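# Pull the spring-loaded release handle fully out and hold

## Task

Draw the release handle out as far as it travels, working against its spring, and finish with the handle still gripped and kept there without moving.

## Robot and tools

Robot: two Kinova Gen3 seven-joint arms, named left_arm and right_arm, each carrying a Robotiq 2F-85 parallel gripper and a wrist camera. The names are just labels; they do not refer to sides of a camera image. left_arm is mounted at (+0.003, +0.290, 0) m and right_arm at (+0.032, -0.289, 0) m, both slightly yawed.

Frame: every pose uses one scene frame. Its origin sits on the table surface midway between the arms; +z is up, +x points out across the table, and left_arm lies toward +y. Positions are in metres, orientations are quaternions written w first (qw, qx, qy, qz). In the gripper's own frame the fingers extend along +z and close along y. end_effector_position is the point between the pads when closed; closed fingertips project about 19 mm past it, open ones about 6 mm. Closing pushes the tips about 13 mm further out, so allow that clearance near surfaces. Reported hand positions can be somewhat off, especially when the arm is stretched far.

Row layout (used by every moving tool): a single flat list of 18 numbers covering both arms, even if only one moves. Numbers 1 to 9 are left_arm: x, y, z, qw, qx, qy, qz, then gripper position and gripper speed. Numbers 10 to 18 are the same nine for right_arm. x, y, z and the quaternion are an absolute target pose in the scene frame, not an offset. Gripper position runs from -1 to +1: +1 is fully open (85 mm), 0 is roughly 41 mm, about -0.8 is where the pads touch, and -1 means squeeze until blocked. Gripper speed also runs -1 to +1: about 20 mm/s at -1, 85 at 0, 150 at +1. Grip force is not adjustable; a full close gives roughly 190 to 235 N per pad.

execute_actions(actions): a list of up to 15 actions, each a table of up to 15 rows; each row lasts one 1/30 s step and a short table repeats its final row to fill 15 steps (0.5 s per action). An empty list only returns the current state and images. Any target more than 0.6 m from the gripper's current position along any of its own axes gets the action refused for both arms; a malformed call, or a first action failing that check, moves nothing. Each step, the commanded pose is clipped to within 70 mm and 16 degrees of the measured pose, so large moves need several actions. To hold an orientation, resend the same quaternion every row rather than copying the slightly drifted reported one.

move(target, speed, blocking): target is one 18-number row of absolute poses; each gripper travels a straight line to it, all paths finishing together, lasting 0.5 to 10 s. speed is top path speed in m/s, 0.002 to 0.5 (default 0.25); rotation is capped at twice that in rad/s. Finger numbers are applied at the start. Paths ignore obstacles and the other arm. Faster moves, and targets set deeper past a contact, press harder. blocking=false returns after 0.5 s while motion continues; then use wait or stop before any new motion. The result adds a move: line: done, off_target, moving, held or fault, plus limits (paced = pose clipped; held = a check blocked steps, after which the arm may surge) and each gripper's distance to its target.

wait(seconds): 0 to 10 s, arms keep their last command; returns early if a running move finishes. stop(): brakes a running move (needs stopping room); fingers continue. zoom_image(camera, region): camera is cam_left_wrist or cam_right_wrist (each 896x504); region [x0, y0, x1, y1] in pixels from the top-left, at most 504 by 504. read_manual(section): licence texts only. finished_scene(scene): ends the given scene number after the last command has been held; irreversible, and the handle must still be out and held then.

Result lines: a state line per arm with pose; Hand target lines show where the controller is currently driving each gripper; position_measured_pct is about 50 - 50*position (0 = fully open). If fingers stop short of the request below about 90, something is in them; near 90 or above, the pads closed on nothing or something very thin. Step readings list positions, with HELD marking steps where an arm was held back. pose unreachable means the clearance check altered or blocked that arm's command.

Gripping: to grasp, send -1 and keep sending it. To release, send a position wider than the object. For a gentle hold, open, then close to slightly under the object width. Fingers stay put unless the position number changes by 0.01 or more, but re-close by themselves if the object slips or yields. To leave an arm unchanged, resend its full last pose and its same two gripper numbers (0 is a real command, not 'no change'). The simulation keeps running while you think, holding the last command.

Hazards: joint torque reaching the load limit (51.3 N m for the big joints, 32.3 N m for the wrist joints) freezes that arm for 10 s and drops the rest of the call. Sustained load heats motors: MOTOR HOT appears at 60 °C and an OVER-TEMPERATURE FAULT at 75 °C, where the arm goes limp and sags. Avoid arm-to-arm collisions, slamming, hard shoves, slips and letting the handle snap back; pull slowly against the spring and keep the grip firm while holding.

Each tool is called after "Call:" by a JSON object that holds its "method" and its "body".

## Session

Call:
{"method": "execute_actions", "body": {"actions": []}}

Scene clock: 0.00 s.
left_arm: end_effector_position=(+0.4192, -0.0326, +0.3491) position_measured_pct=0.0 end_effector_quat_wxyz=(+0.064, +0.496, +0.812, -0.302) | right_arm: end_effector_position=(+0.3965, -0.7393, +0.2163) position_measured_pct=0.0 end_effector_quat_wxyz=(-0.154, +0.970, -0.161, +0.099)
Joint positions: left_arm=[0.323 0.478 0.235 1.295 0.528 1.416 0.705] | right_arm=[ 0.722  0.834  0.492  1.022 -0.685  1.55  -0.615]
Joint velocities: left_arm=[ 0.     0.    -0.001 -0.002 -0.001  0.001  0.   ] | right_arm=[-0.001  0.001 -0.     0.    -0.     0.001  0.   ]
Motor temperatures (°C, as the motors report them): left_arm=[26 29 24 25 35 41 35] | right_arm=[31 26 25 26 32 36 41]
Hand target (left_arm): +0.419, -0.033, +0.349; +0.064, +0.496, +0.812, -0.302
Hand target (right_arm): +0.397, -0.739, +0.216; -0.154, +0.970, -0.161, +0.099

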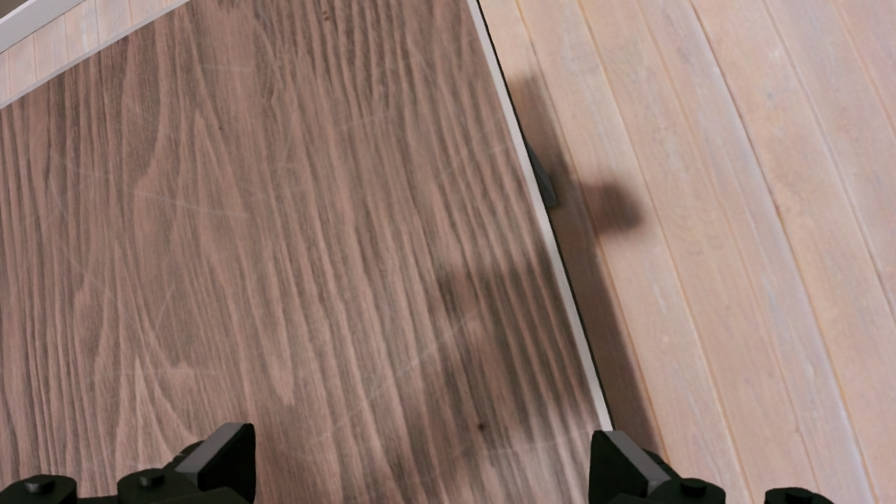

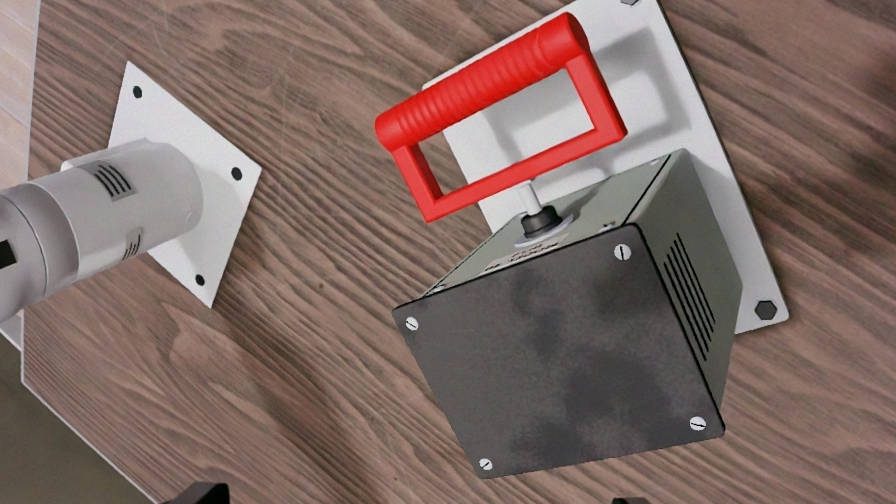

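Call:
{"method": "move", "body": {"target": [0.30,-0.045,0.28,0,0.903,0.431,0,1,0,0.397,-0.739,0.216,-0.154,0.970,-0.161,0.099,1,0], "speed": 0.3}}

Scene clock: 35.20 s.
left_arm: end_effector_position=(+0.3005, -0.0450, +0.2797) position_measured_pct=0.0 end_effector_quat_wxyz=(+0.000, +0.902, +0.432, -0.001) | right_arm: end_effector_position=(+0.3970, -0.7390, +0.2160) position_measured_pct=0.0 end_effector_quat_wxyz=(-0.154, +0.970, -0.161, +0.099)
Joint positions: left_arm=[ 0.737  0.368  0.374  1.513 -0.136  1.287  0.24 ] | right_arm=[ 0.721  0.834  0.492  1.023 -0.685  1.549 -0.615]
Joint velocities: left_arm=[ 0.004 -0.002  0.001 -0.001 -0.    -0.001  0.002] | right_arm=[-0.001 -0.     0.    -0.    -0.    -0.002  0.   ]
Motor temperatures (°C, as the motors report them): left_arm=[26 30 24 25 35 41 35] | right_arm=[31 27 25 26 33 36 41]
Hand target (left_arm): +0.300, -0.045, +0.280; +0.000, +0.902, +0.431, -0.001
Hand target (right_arm): +0.397, -0.739, +0.216; -0.154, +0.970, -0.161, +0.099
Off the commanded pose (left_arm): 0.001 m, 0 deg.
Off the commanded pose (right_arm): 0.000 m, 0 deg.
move: done

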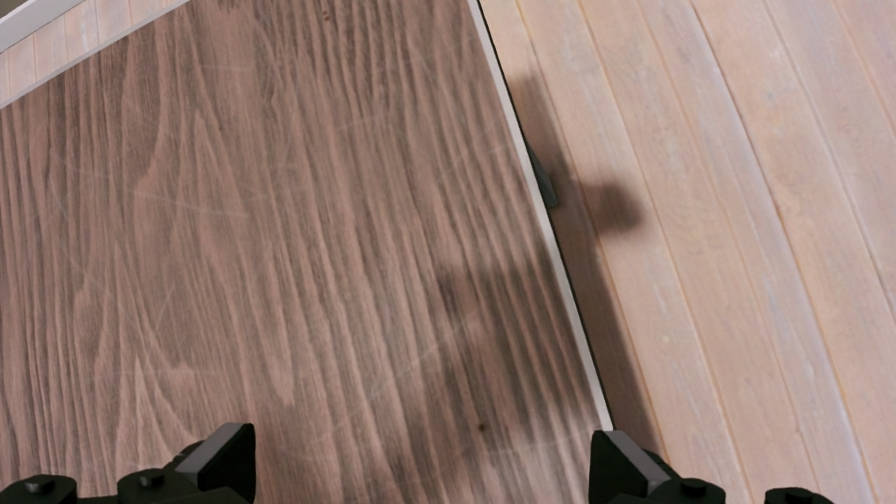

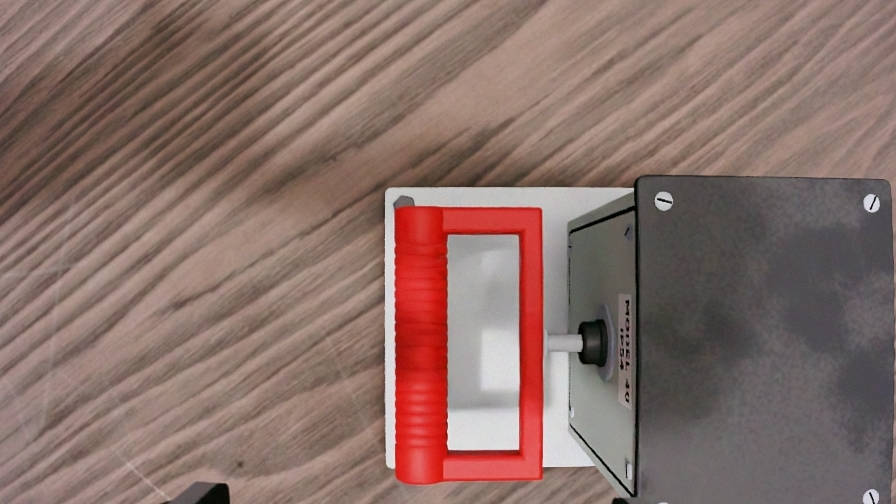

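Call:
{"method": "move", "body": {"target": [0.30,-0.045,0.18,0,0.903,0.431,0,1,0,0.397,-0.739,0.216,-0.154,0.970,-0.161,0.099,1,0], "speed": 0.2}}

Scene clock: 68.43 s.
left_arm: end_effector_position=(+0.3006, -0.0453, +0.1801) position_measured_pct=0.0 end_effector_quat_wxyz=(+0.000, +0.902, +0.431, +0.000) | right_arm: end_effector_position=(+0.3970, -0.7390, +0.2160) position_measured_pct=0.0 end_effector_quat_wxyz=(-0.154, +0.970, -0.161, +0.099)
Joint positions: left_arm=[ 0.759  0.471  0.347  1.705 -0.185  0.997  0.283] | right_arm=[ 0.721  0.834  0.492  1.023 -0.685  1.549 -0.615]
Joint velocities: left_arm=[ 0.002  0.004  0.001 -0.    -0.002 -0.001  0.   ] | right_arm=[-0.    -0.    -0.001 -0.001 -0.    -0.001 -0.   ]
Motor temperatures (°C, as the motors report them): left_arm=[26 30 24 25 35 41 35] | right_arm=[31 28 25 26 33 36 41]
Hand target (left_arm): +0.300, -0.045, +0.180; +0.000, +0.902, +0.431, +0.000
Hand target (right_arm): +0.397, -0.739, +0.216; -0.154, +0.970, -0.161, +0.099
Off the commanded pose (left_arm): 0.001 m, 0 deg.
Off the commanded pose (right_arm): 0.000 m, 0 deg.
move: done

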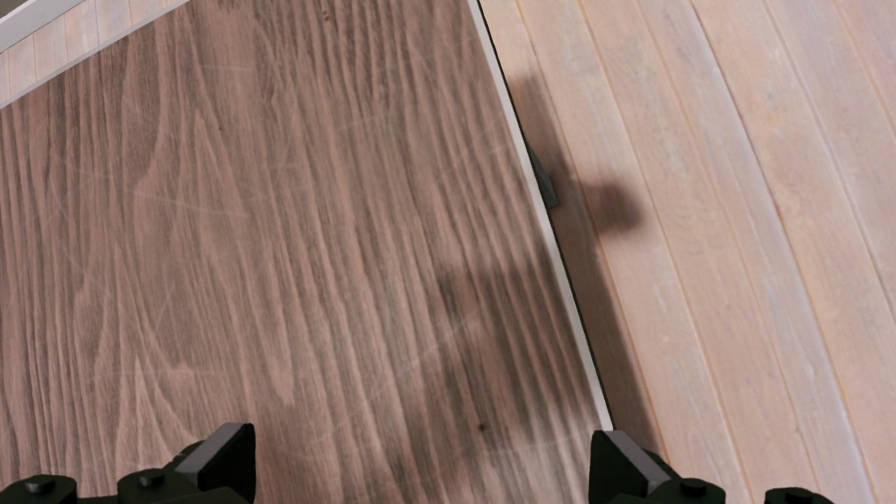

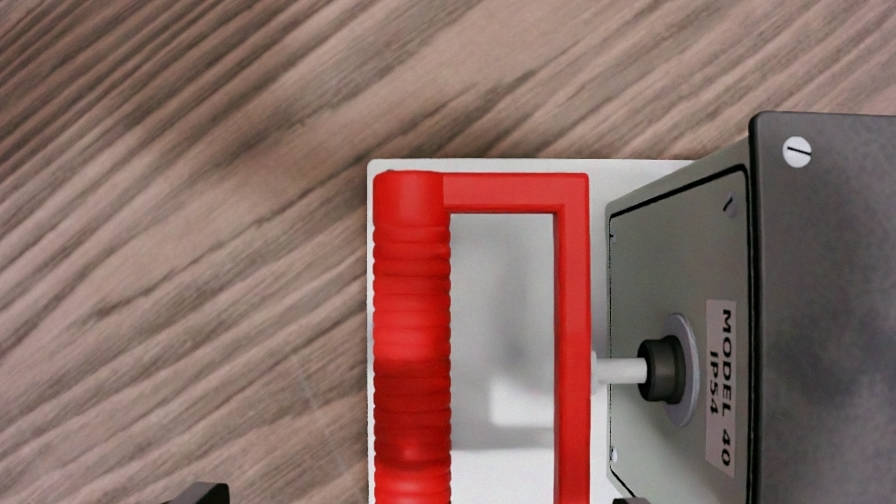

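Call:
{"method": "move", "body": {"target": [0.312,-0.022,0.15,0,0.903,0.431,0,0.1,0.5,0.397,-0.739,0.216,-0.154,0.970,-0.161,0.099,1,0], "speed": 0.15}}

Scene clock: 101.47 s.
left_arm: end_effector_position=(+0.3122, -0.0222, +0.1500) position_measured_pct=45.2 end_effector_quat_wxyz=(-0.000, +0.903, +0.431, +0.000) | right_arm: end_effector_position=(+0.3970, -0.7390, +0.2160) position_measured_pct=0.0 end_effector_quat_wxyz=(-0.154, +0.970, -0.161, +0.099)
Joint positions: left_arm=[ 0.713  0.496  0.33   1.779 -0.199  0.899  0.241] | right_arm=[ 0.721  0.834  0.492  1.023 -0.685  1.549 -0.615]
Joint velocities: left_arm=[-0.002 -0.    -0.001  0.     0.001  0.    -0.001] | right_arm=[-0.    -0.     0.001 -0.     0.     0.001 -0.   ]
Motor temperatures (°C, as the motors report them): left_arm=[26 31 24 25 35 41 35] | right_arm=[31 28 25 26 33 36 41]
Hand target (left_arm): +0.312, -0.022, +0.150; -0.000, +0.902, +0.431, +0.000
Hand target (right_arm): +0.397, -0.739, +0.216; -0.154, +0.970, -0.161, +0.099
Off the commanded pose (left_arm): 0.000 m, 0 deg.
Off the commanded pose (right_arm): 0.000 m, 0 deg.
move: done

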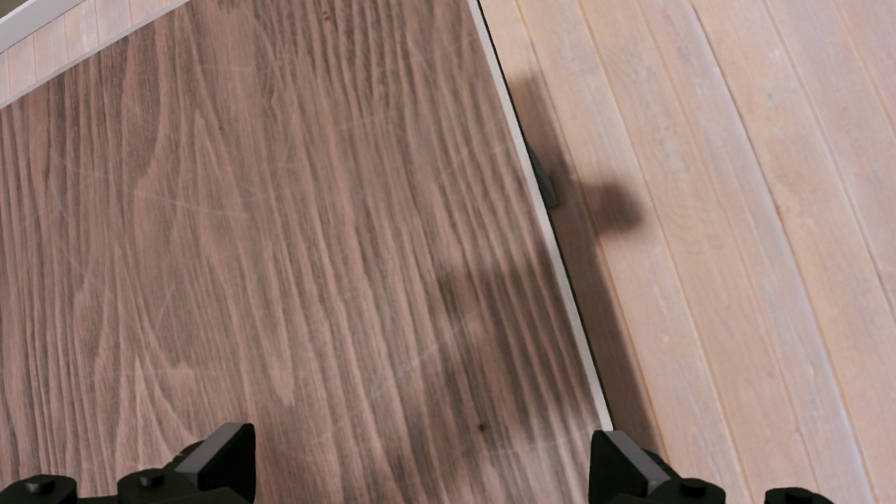

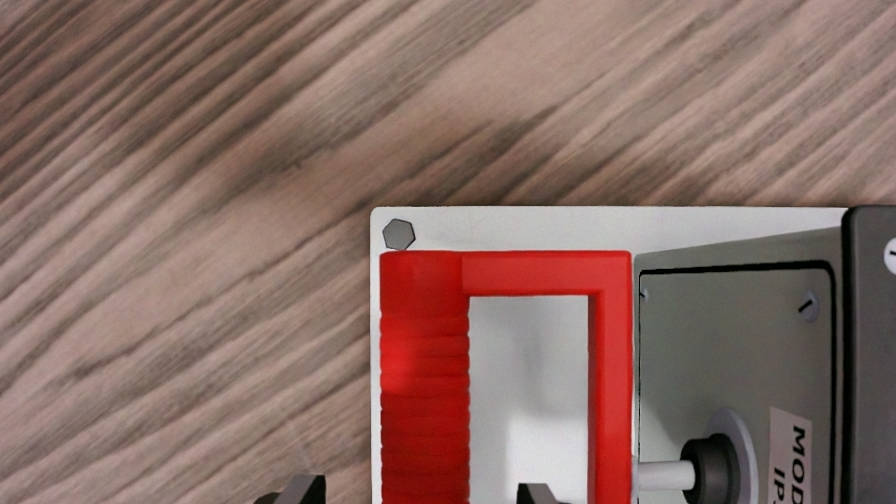

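Call:
{"method": "move", "body": {"target": [0.312,-0.022,0.103,0,0.893,0.450,0,0.1,0.5,0.397,-0.739,0.216,-0.154,0.970,-0.161,0.099,1,0], "speed": 0.06}}

Scene clock: 121.33 s.
left_arm: end_effector_position=(+0.3123, -0.0221, +0.1031) position_measured_pct=45.2 end_effector_quat_wxyz=(+0.000, +0.893, +0.450, +0.000) | right_arm: end_effector_position=(+0.3970, -0.7390, +0.2160) position_measured_pct=0.0 end_effector_quat_wxyz=(-0.154, +0.970, -0.161, +0.099)
Joint positions: left_arm=[ 0.742  0.572  0.291  1.834 -0.226  0.768  0.306] | right_arm=[ 0.721  0.834  0.492  1.023 -0.685  1.549 -0.615]
Joint velocities: left_arm=[ 0.001  0.004  0.002  0.    -0.002 -0.001  0.   ] | right_arm=[ 0.     0.    -0.    -0.001  0.     0.001 -0.   ]
Motor temperatures (°C, as the motors report them): left_arm=[26 31 24 25 35 41 35] | right_arm=[31 28 25 27 33 36 41]
Hand target (left_arm): +0.312, -0.022, +0.103; +0.000, +0.893, +0.450, -0.000
Hand target (right_arm): +0.397, -0.739, +0.216; -0.154, +0.970, -0.161, +0.099
Off the commanded pose (left_arm): 0.000 m, 0 deg.
Off the commanded pose (right_arm): 0.000 m, 0 deg.
move: done

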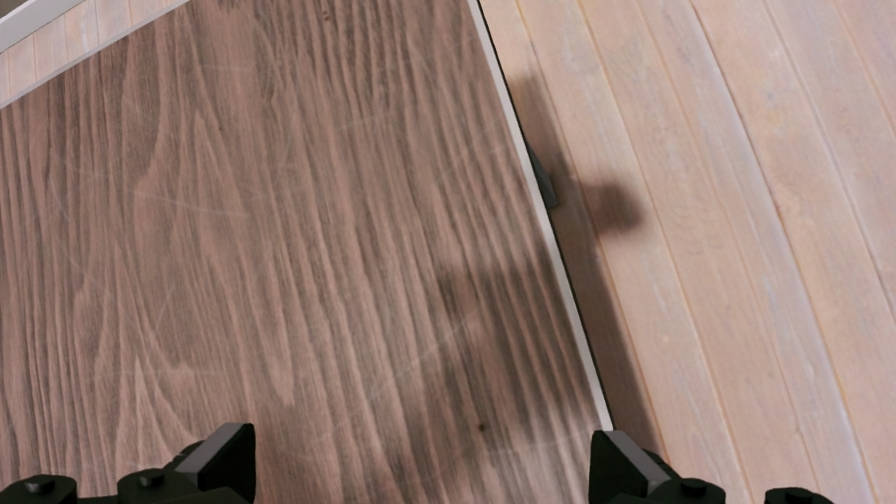

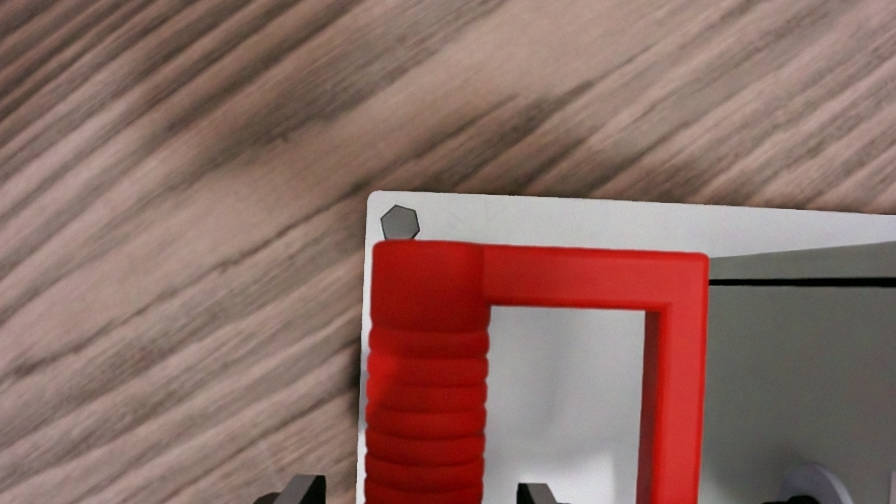

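Call:
{"method": "move", "body": {"target": [0.312,-0.022,0.103,0,0.893,0.450,0,-1,0,0.397,-0.739,0.216,-0.154,0.970,-0.161,0.099,1,0], "speed": 0.06}}

Call:
{"method": "move", "body": {"target": [0.288,-0.004,0.103,0,0.893,0.450,0,-1,0,0.397,-0.739,0.216,-0.154,0.970,-0.161,0.099,1,0], "speed": 0.04}}

Scene clock: 132.97 s.
left_arm: end_effector_position=(+0.3128, -0.0226, +0.1033) position_measured_pct=69.0 end_effector_quat_wxyz=(+0.001, +0.893, +0.450, +0.000) | right_arm: end_effector_position=(+0.3970, -0.7390, +0.2160) position_measured_pct=0.0 end_effector_quat_wxyz=(-0.154, +0.970, -0.161, +0.099)
Joint positions: left_arm=[ 0.742  0.572  0.291  1.833 -0.226  0.766  0.306] | right_arm=[ 0.721  0.834  0.492  1.023 -0.685  1.549 -0.615]
Joint velocities: left_arm=[ 0.     0.001 -0.    -0.     0.     0.001  0.   ] | right_arm=[ 0.    -0.    -0.001  0.     0.    -0.001  0.   ]
Motor temperatures (°C, as the motors report them): left_arm=[26 31 24 25 35 41 35] | right_arm=[31 29 25 27 33 36 41]
Hand target (left_arm): +0.312, -0.022, +0.103; +0.000, +0.893, +0.450, +0.000
Hand target (right_arm): +0.397, -0.739, +0.216; -0.154, +0.970, -0.161, +0.099
Off the commanded pose (left_arm): 0.001 m, 0 deg.
Off the commanded pose (right_arm): 0.000 m, 0 deg.
move: done

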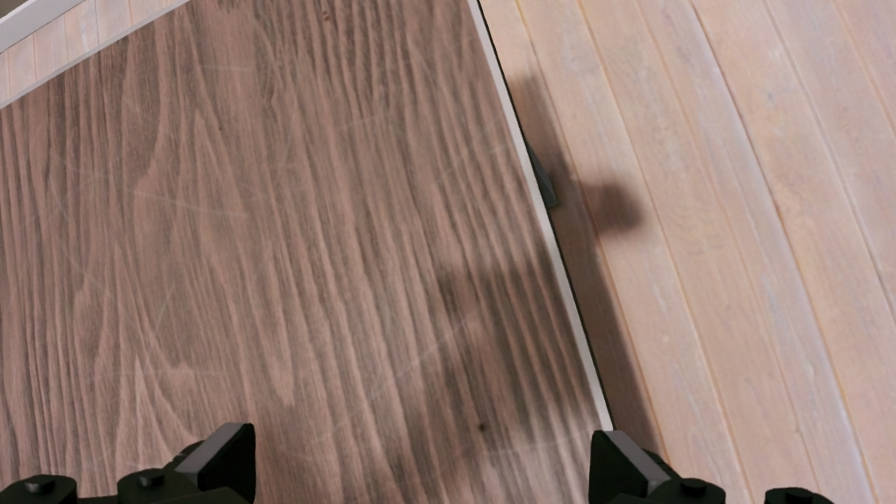

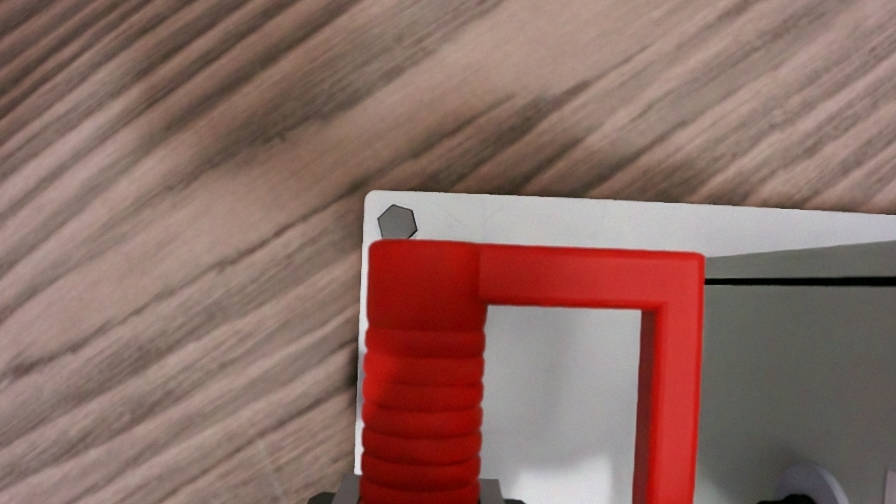

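Scene clock: 134.00 s.
left_arm: end_effector_position=(+0.2918, -0.0070, +0.1032) position_measured_pct=69.0 end_effector_quat_wxyz=(+0.005, +0.893, +0.450, +0.001) | right_arm: end_effector_position=(+0.3970, -0.7390, +0.2160) position_measured_pct=0.0 end_effector_quat_wxyz=(-0.154, +0.970, -0.161, +0.099)
Joint positions: left_arm=[ 0.739  0.524  0.292  1.928 -0.223  0.71   0.317] | right_arm=[ 0.721  0.834  0.492  1.023 -0.685  1.549 -0.615]
Joint velocities: left_arm=[-0.001 -0.004  0.001  0.002  0.002 -0.001  0.001] | right_arm=[-0.001  0.     0.     0.     0.    -0.001  0.   ]
Motor temperatures (°C, as the motors report them): left_arm=[26 31 24 25 35 41 35] | right_arm=[31 29 25 27 33 36 41]
Hand target (left_arm): +0.288, -0.004, +0.103; -0.000, +0.893, +0.450, +0.000
Hand target (right_arm): +0.397, -0.739, +0.216; -0.154, +0.970, -0.161, +0.099
Off the commanded pose (left_arm): 0.005 m, 1 deg.
Off the commanded pose (right_arm): 0.000 m, 0 deg.
move: off_target (left_arm)

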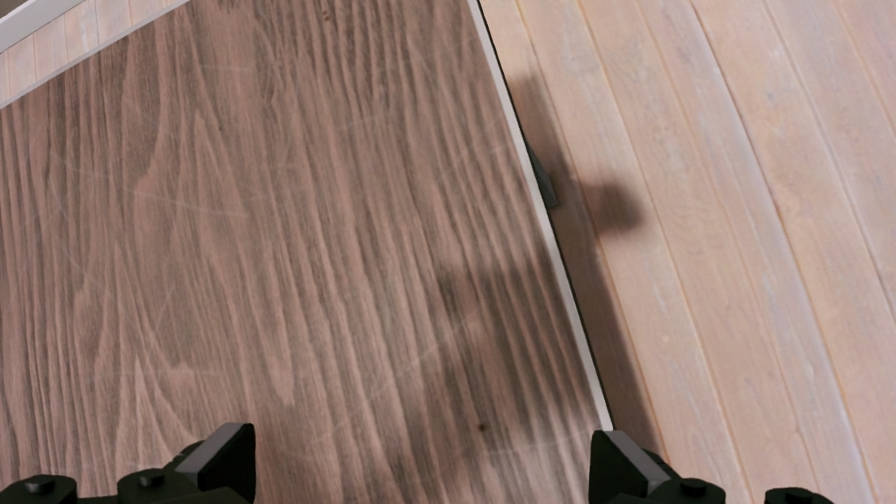

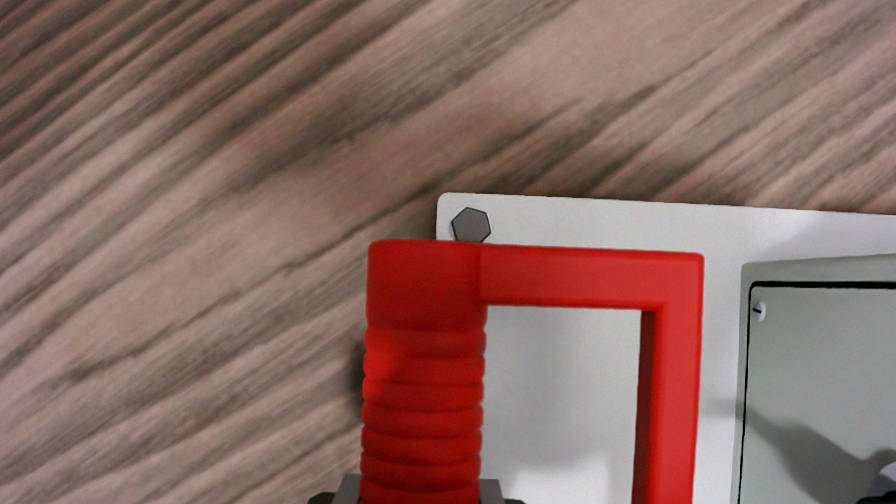

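Call:
{"method": "move", "body": {"target": [0.2766,0.0042,0.103,0,0.893,0.450,0,-1,0,0.397,-0.739,0.216,-0.154,0.970,-0.161,0.099,1,0], "speed": 0.04}}

Scene clock: 138.40 s.
left_arm: end_effector_position=(+0.2810, +0.0010, +0.1032) position_measured_pct=69.0 end_effector_quat_wxyz=(+0.005, +0.893, +0.450, +0.002) | right_arm: end_effector_position=(+0.3970, -0.7390, +0.2160) position_measured_pct=0.0 end_effector_quat_wxyz=(-0.154, +0.970, -0.161, +0.099)
Joint positions: left_arm=[ 0.738  0.502  0.293  1.973 -0.221  0.686  0.323] | right_arm=[ 0.721  0.834  0.492  1.023 -0.685  1.549 -0.615]
Joint velocities: left_arm=[-0.001 -0.001  0.001  0.002 -0.002 -0.     0.001] | right_arm=[-0.001  0.001 -0.001 -0.001  0.    -0.002  0.   ]
Motor temperatures (°C, as the motors report them): left_arm=[26 31 24 25 35 41 35] | right_arm=[31 29 25 27 33 36 41]
Hand target (left_arm): +0.277, +0.004, +0.103; -0.000, +0.893, +0.450, +0.000
Hand target (right_arm): +0.397, -0.739, +0.216; -0.154, +0.970, -0.161, +0.099
Off the commanded pose (left_arm): 0.005 m, 1 deg.
Off the commanded pose (right_arm): 0.000 m, 0 deg.
move: off_target (left_arm)

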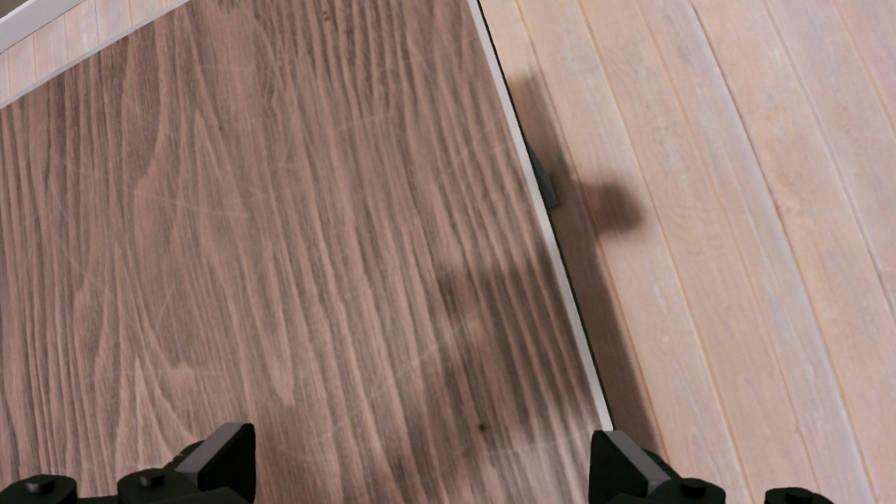

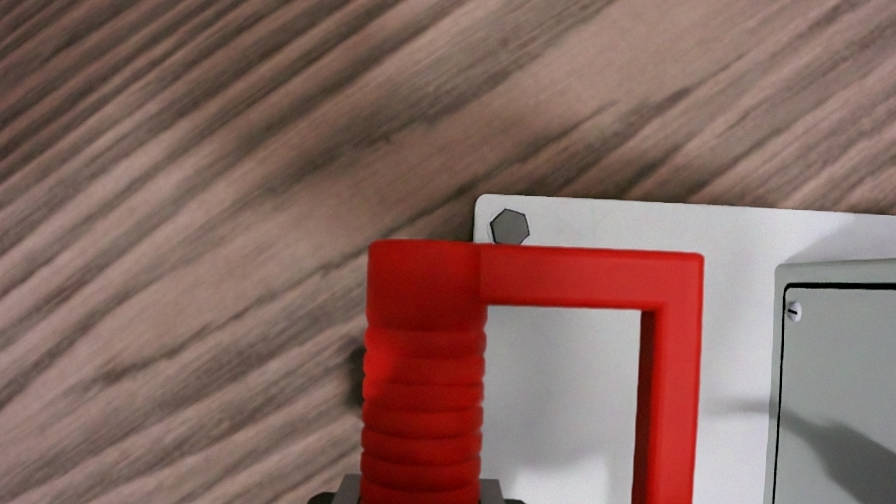

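Call:
{"method": "move", "body": {"target": [0.2670,0.0113,0.103,0,0.893,0.450,0,-1,0,0.397,-0.739,0.216,-0.154,0.970,-0.161,0.099,1,0], "speed": 0.03}}

Scene clock: 144.90 s.
left_arm: end_effector_position=(+0.2718, +0.0078, +0.1032) position_measured_pct=69.0 end_effector_quat_wxyz=(+0.006, +0.893, +0.451, +0.002) | right_arm: end_effector_position=(+0.3970, -0.7390, +0.2160) position_measured_pct=0.0 end_effector_quat_wxyz=(-0.154, +0.970, -0.161, +0.099)
Joint positions: left_arm=[ 0.737  0.482  0.295  2.01  -0.219  0.666  0.327] | right_arm=[ 0.721  0.834  0.492  1.023 -0.685  1.549 -0.615]
Joint velocities: left_arm=[-0.001  0.001  0.     0.002 -0.001 -0.     0.001] | right_arm=[-0.001  0.    -0.     0.    -0.     0.001  0.   ]
Motor temperatures (°C, as the motors report them): left_arm=[26 31 24 25 35 41 35] | right_arm=[31 29 25 27 33 36 41]
Hand target (left_arm): +0.267, +0.011, +0.103; -0.000, +0.893, +0.450, +0.000
Hand target (right_arm): +0.397, -0.739, +0.216; -0.154, +0.970, -0.161, +0.099
Off the commanded pose (left_arm): 0.006 m, 1 deg.
Off the commanded pose (right_arm): 0.000 m, 0 deg.
move: off_target (left_arm)

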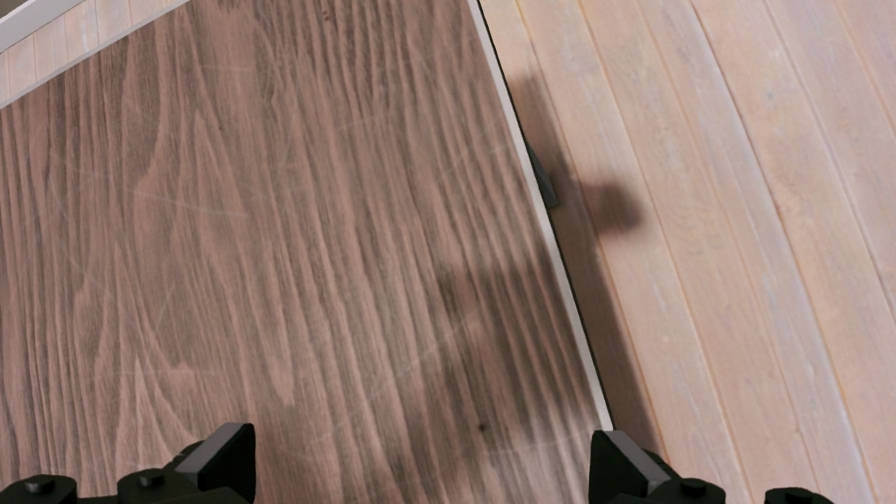

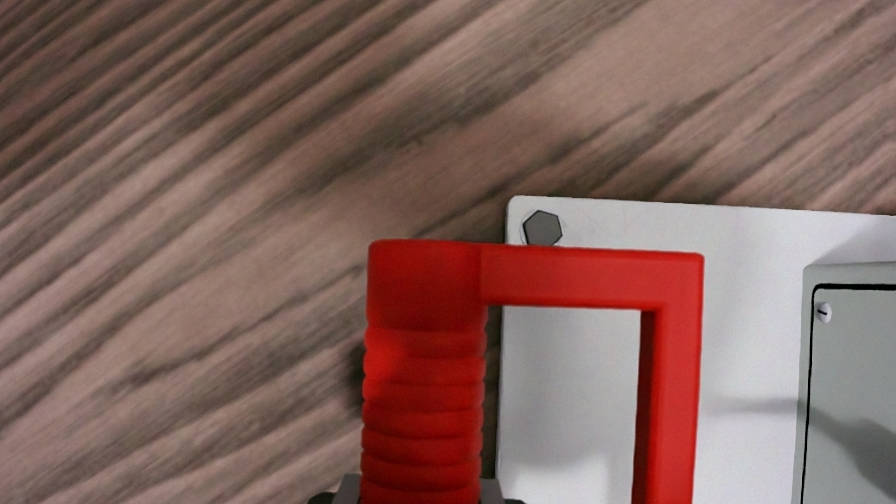

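Now at 51 mm, trailing the target by about 6 mm. Next target is 67 mm.

Call:
{"method": "move", "body": {"target": [0.2590,0.0173,0.103,0,0.893,0.450,0,-1,0,0.397,-0.739,0.216,-0.154,0.970,-0.161,0.099,1,0], "speed": 0.03}}

Scene clock: 150.83 s.
left_arm: end_effector_position=(+0.2643, +0.0134, +0.1031) position_measured_pct=69.0 end_effector_quat_wxyz=(+0.006, +0.893, +0.451, +0.002) | right_arm: end_effector_position=(+0.3970, -0.7390, +0.2160) position_measured_pct=0.0 end_effector_quat_wxyz=(-0.154, +0.970, -0.161, +0.099)
Joint positions: left_arm=[ 0.737  0.467  0.296  2.041 -0.218  0.65   0.331] | right_arm=[ 0.721  0.834  0.492  1.023 -0.685  1.549 -0.615]
Joint velocities: left_arm=[-0.001 -0.001  0.     0.001 -0.001 -0.001  0.   ] | right_arm=[-0.    -0.    -0.002  0.     0.    -0.002  0.   ]
Motor temperatures (°C, as the motors report them): left_arm=[26 31 24 25 35 41 35] | right_arm=[31 29 25 27 33 36 41]
Hand target (left_arm): +0.259, +0.017, +0.103; -0.000, +0.893, +0.450, +0.000
Hand target (right_arm): +0.397, -0.739, +0.216; -0.154, +0.970, -0.161, +0.099
Off the commanded pose (left_arm): 0.007 m, 1 deg.
Off the commanded pose (right_arm): 0.000 m, 0 deg.
move: off_target (left_arm)

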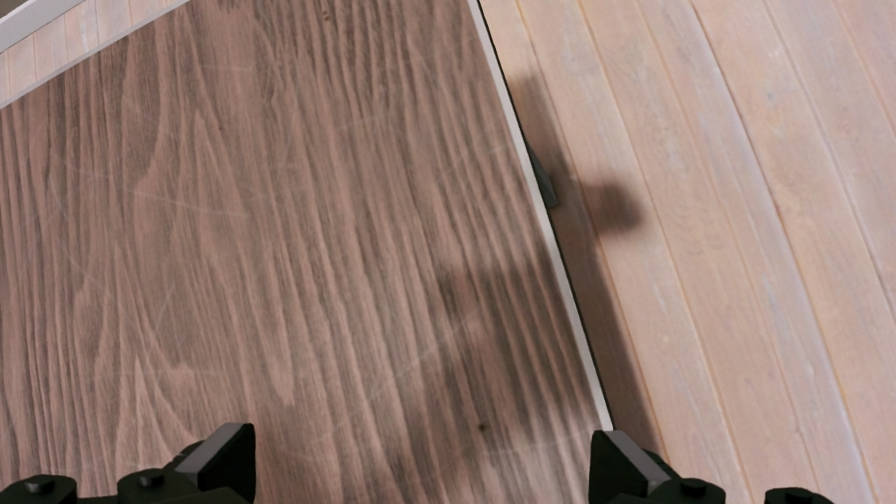

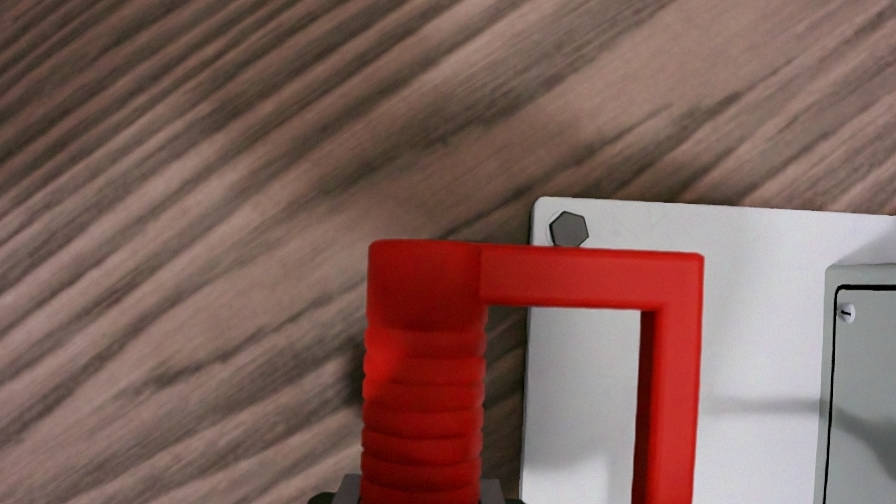

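Call:
{"method": "move", "body": {"target": [0.2526,0.0221,0.103,0,0.893,0.450,0,-1,0,0.397,-0.739,0.216,-0.154,0.970,-0.161,0.099,1,0], "speed": 0.02}}

Scene clock: 154.87 s.
left_arm: end_effector_position=(+0.2639, +0.0137, +0.1036) position_measured_pct=69.0 end_effector_quat_wxyz=(+0.013, +0.892, +0.451, +0.004) | right_arm: end_effector_position=(+0.3970, -0.7390, +0.2160) position_measured_pct=0.0 end_effector_quat_wxyz=(-0.154, +0.970, -0.161, +0.099)
Joint positions: left_arm=[ 0.734  0.457  0.296  2.057 -0.219  0.628  0.334] | right_arm=[ 0.721  0.834  0.492  1.023 -0.685  1.549 -0.615]
Joint velocities: left_arm=[-0.002  0.     0.003  0.001 -0.001 -0.001  0.002] | right_arm=[ 0.    -0.    -0.    -0.     0.    -0.001 -0.   ]
Motor temperatures (°C, as the motors report them): left_arm=[26 31 24 25 35 41 35] | right_arm=[31 29 25 27 33 36 41]
Hand target (left_arm): +0.253, +0.022, +0.103; -0.000, +0.893, +0.450, +0.000
Hand target (right_arm): +0.397, -0.739, +0.216; -0.154, +0.970, -0.161, +0.099
Off the commanded pose (left_arm): 0.014 m, 2 deg.
Off the commanded pose (right_arm): 0.000 m, 0 deg.
move: off_target (left_arm)

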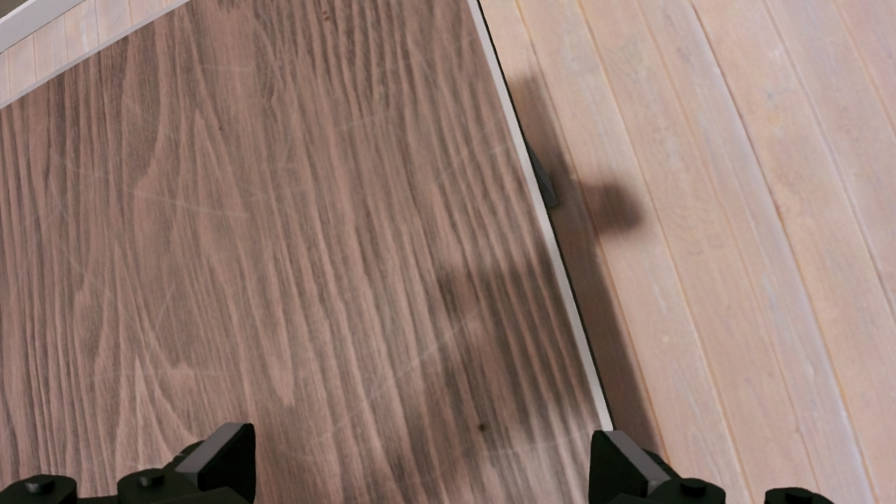

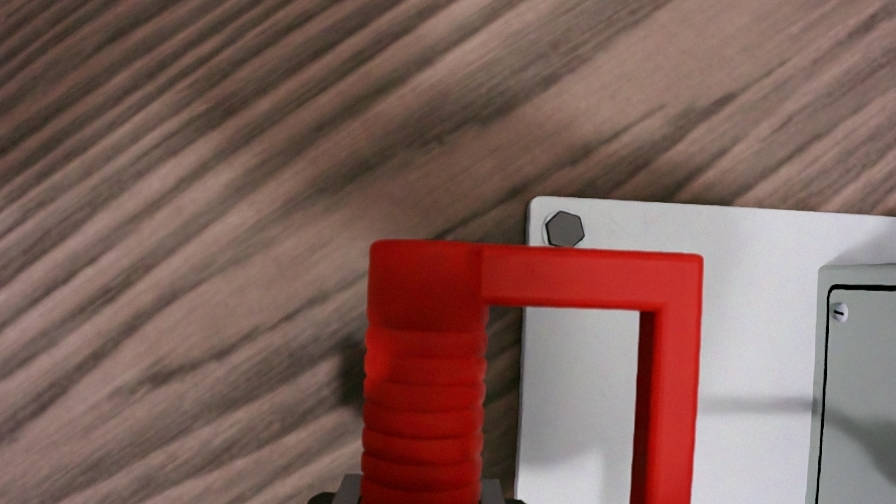

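Call:
{"method": "execute_actions", "body": {"actions": [[[0.2566,0.0191,0.103,0,0.893,0.450,0,-1,0,0.397,-0.739,0.216,-0.154,0.970,-0.161,0.099,1,0]]]}}

Scene clock: 160.30 s.
left_arm: end_effector_position=(+0.2642, +0.0135, +0.1035) position_measured_pct=69.0 end_effector_quat_wxyz=(+0.009, +0.892, +0.451, +0.003) | right_arm: end_effector_position=(+0.3970, -0.7390, +0.2160) position_measured_pct=0.0 end_effector_quat_wxyz=(-0.154, +0.970, -0.161, +0.099)
Joint positions: left_arm=[ 0.734  0.463  0.298  2.047 -0.22   0.642  0.333] | right_arm=[ 0.721  0.834  0.492  1.023 -0.685  1.549 -0.615]
Joint velocities: left_arm=[-0.001  0.003  0.002  0.    -0.001  0.003  0.001] | right_arm=[ 0.001  0.     0.    -0.    -0.     0.     0.   ]
Motor temperatures (°C, as the motors report them): left_arm=[26 31 24 25 35 41 35] | right_arm=[31 29 25 27 33 36 41]
Hand target (left_arm): +0.257, +0.019, +0.103; +0.000, +0.893, +0.450, +0.000
Hand target (right_arm): +0.397, -0.739, +0.216; -0.154, +0.970, -0.161, +0.099
Off the commanded pose (left_arm): 0.009 m, 1 deg.
Off the commanded pose (right_arm): 0.000 m, 0 deg.
Step readings (end_effector_position):
0: left_arm (+0.2639, +0.0137, +0.1036) | right_arm (+0.3970, -0.7390, +0.2160)
1: left_arm (+0.2640, +0.0136, +0.1035) | right_arm (+0.3970, -0.7390, +0.2160)
2: left_arm (+0.2642, +0.0135, +0.1033) | right_arm (+0.3970, -0.7390, +0.2160)
4: left_arm (+0.2642, +0.0135, +0.1035) | right_arm (+0.3970, -0.7390, +0.2160)
8: left_arm (+0.2642, +0.0135, +0.1035) | right_arm (+0.3970, -0.7390, +0.2160)
15: end_effector_position above

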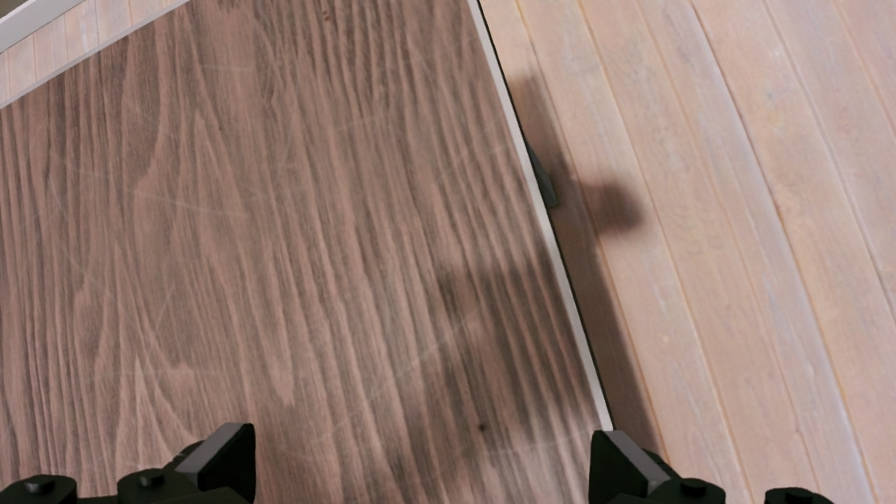

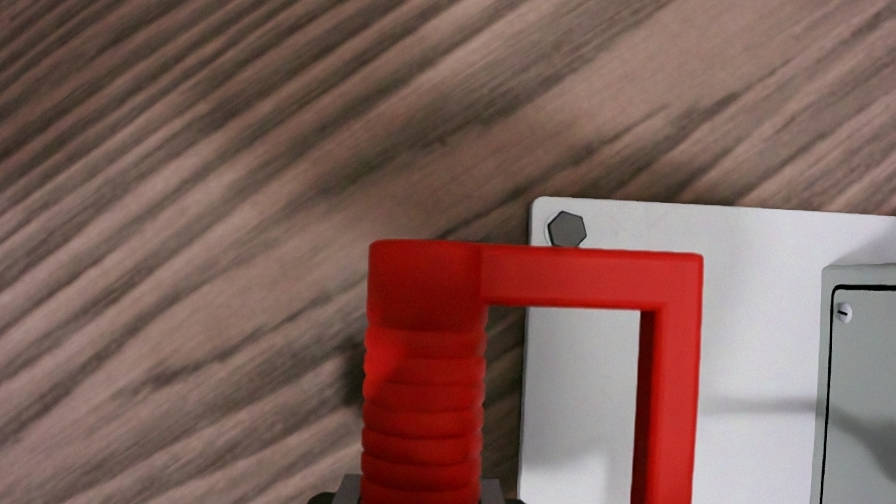

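Call:
{"method": "finished_scene", "body": {"scene": 1}}

The scene is finished: the task was done.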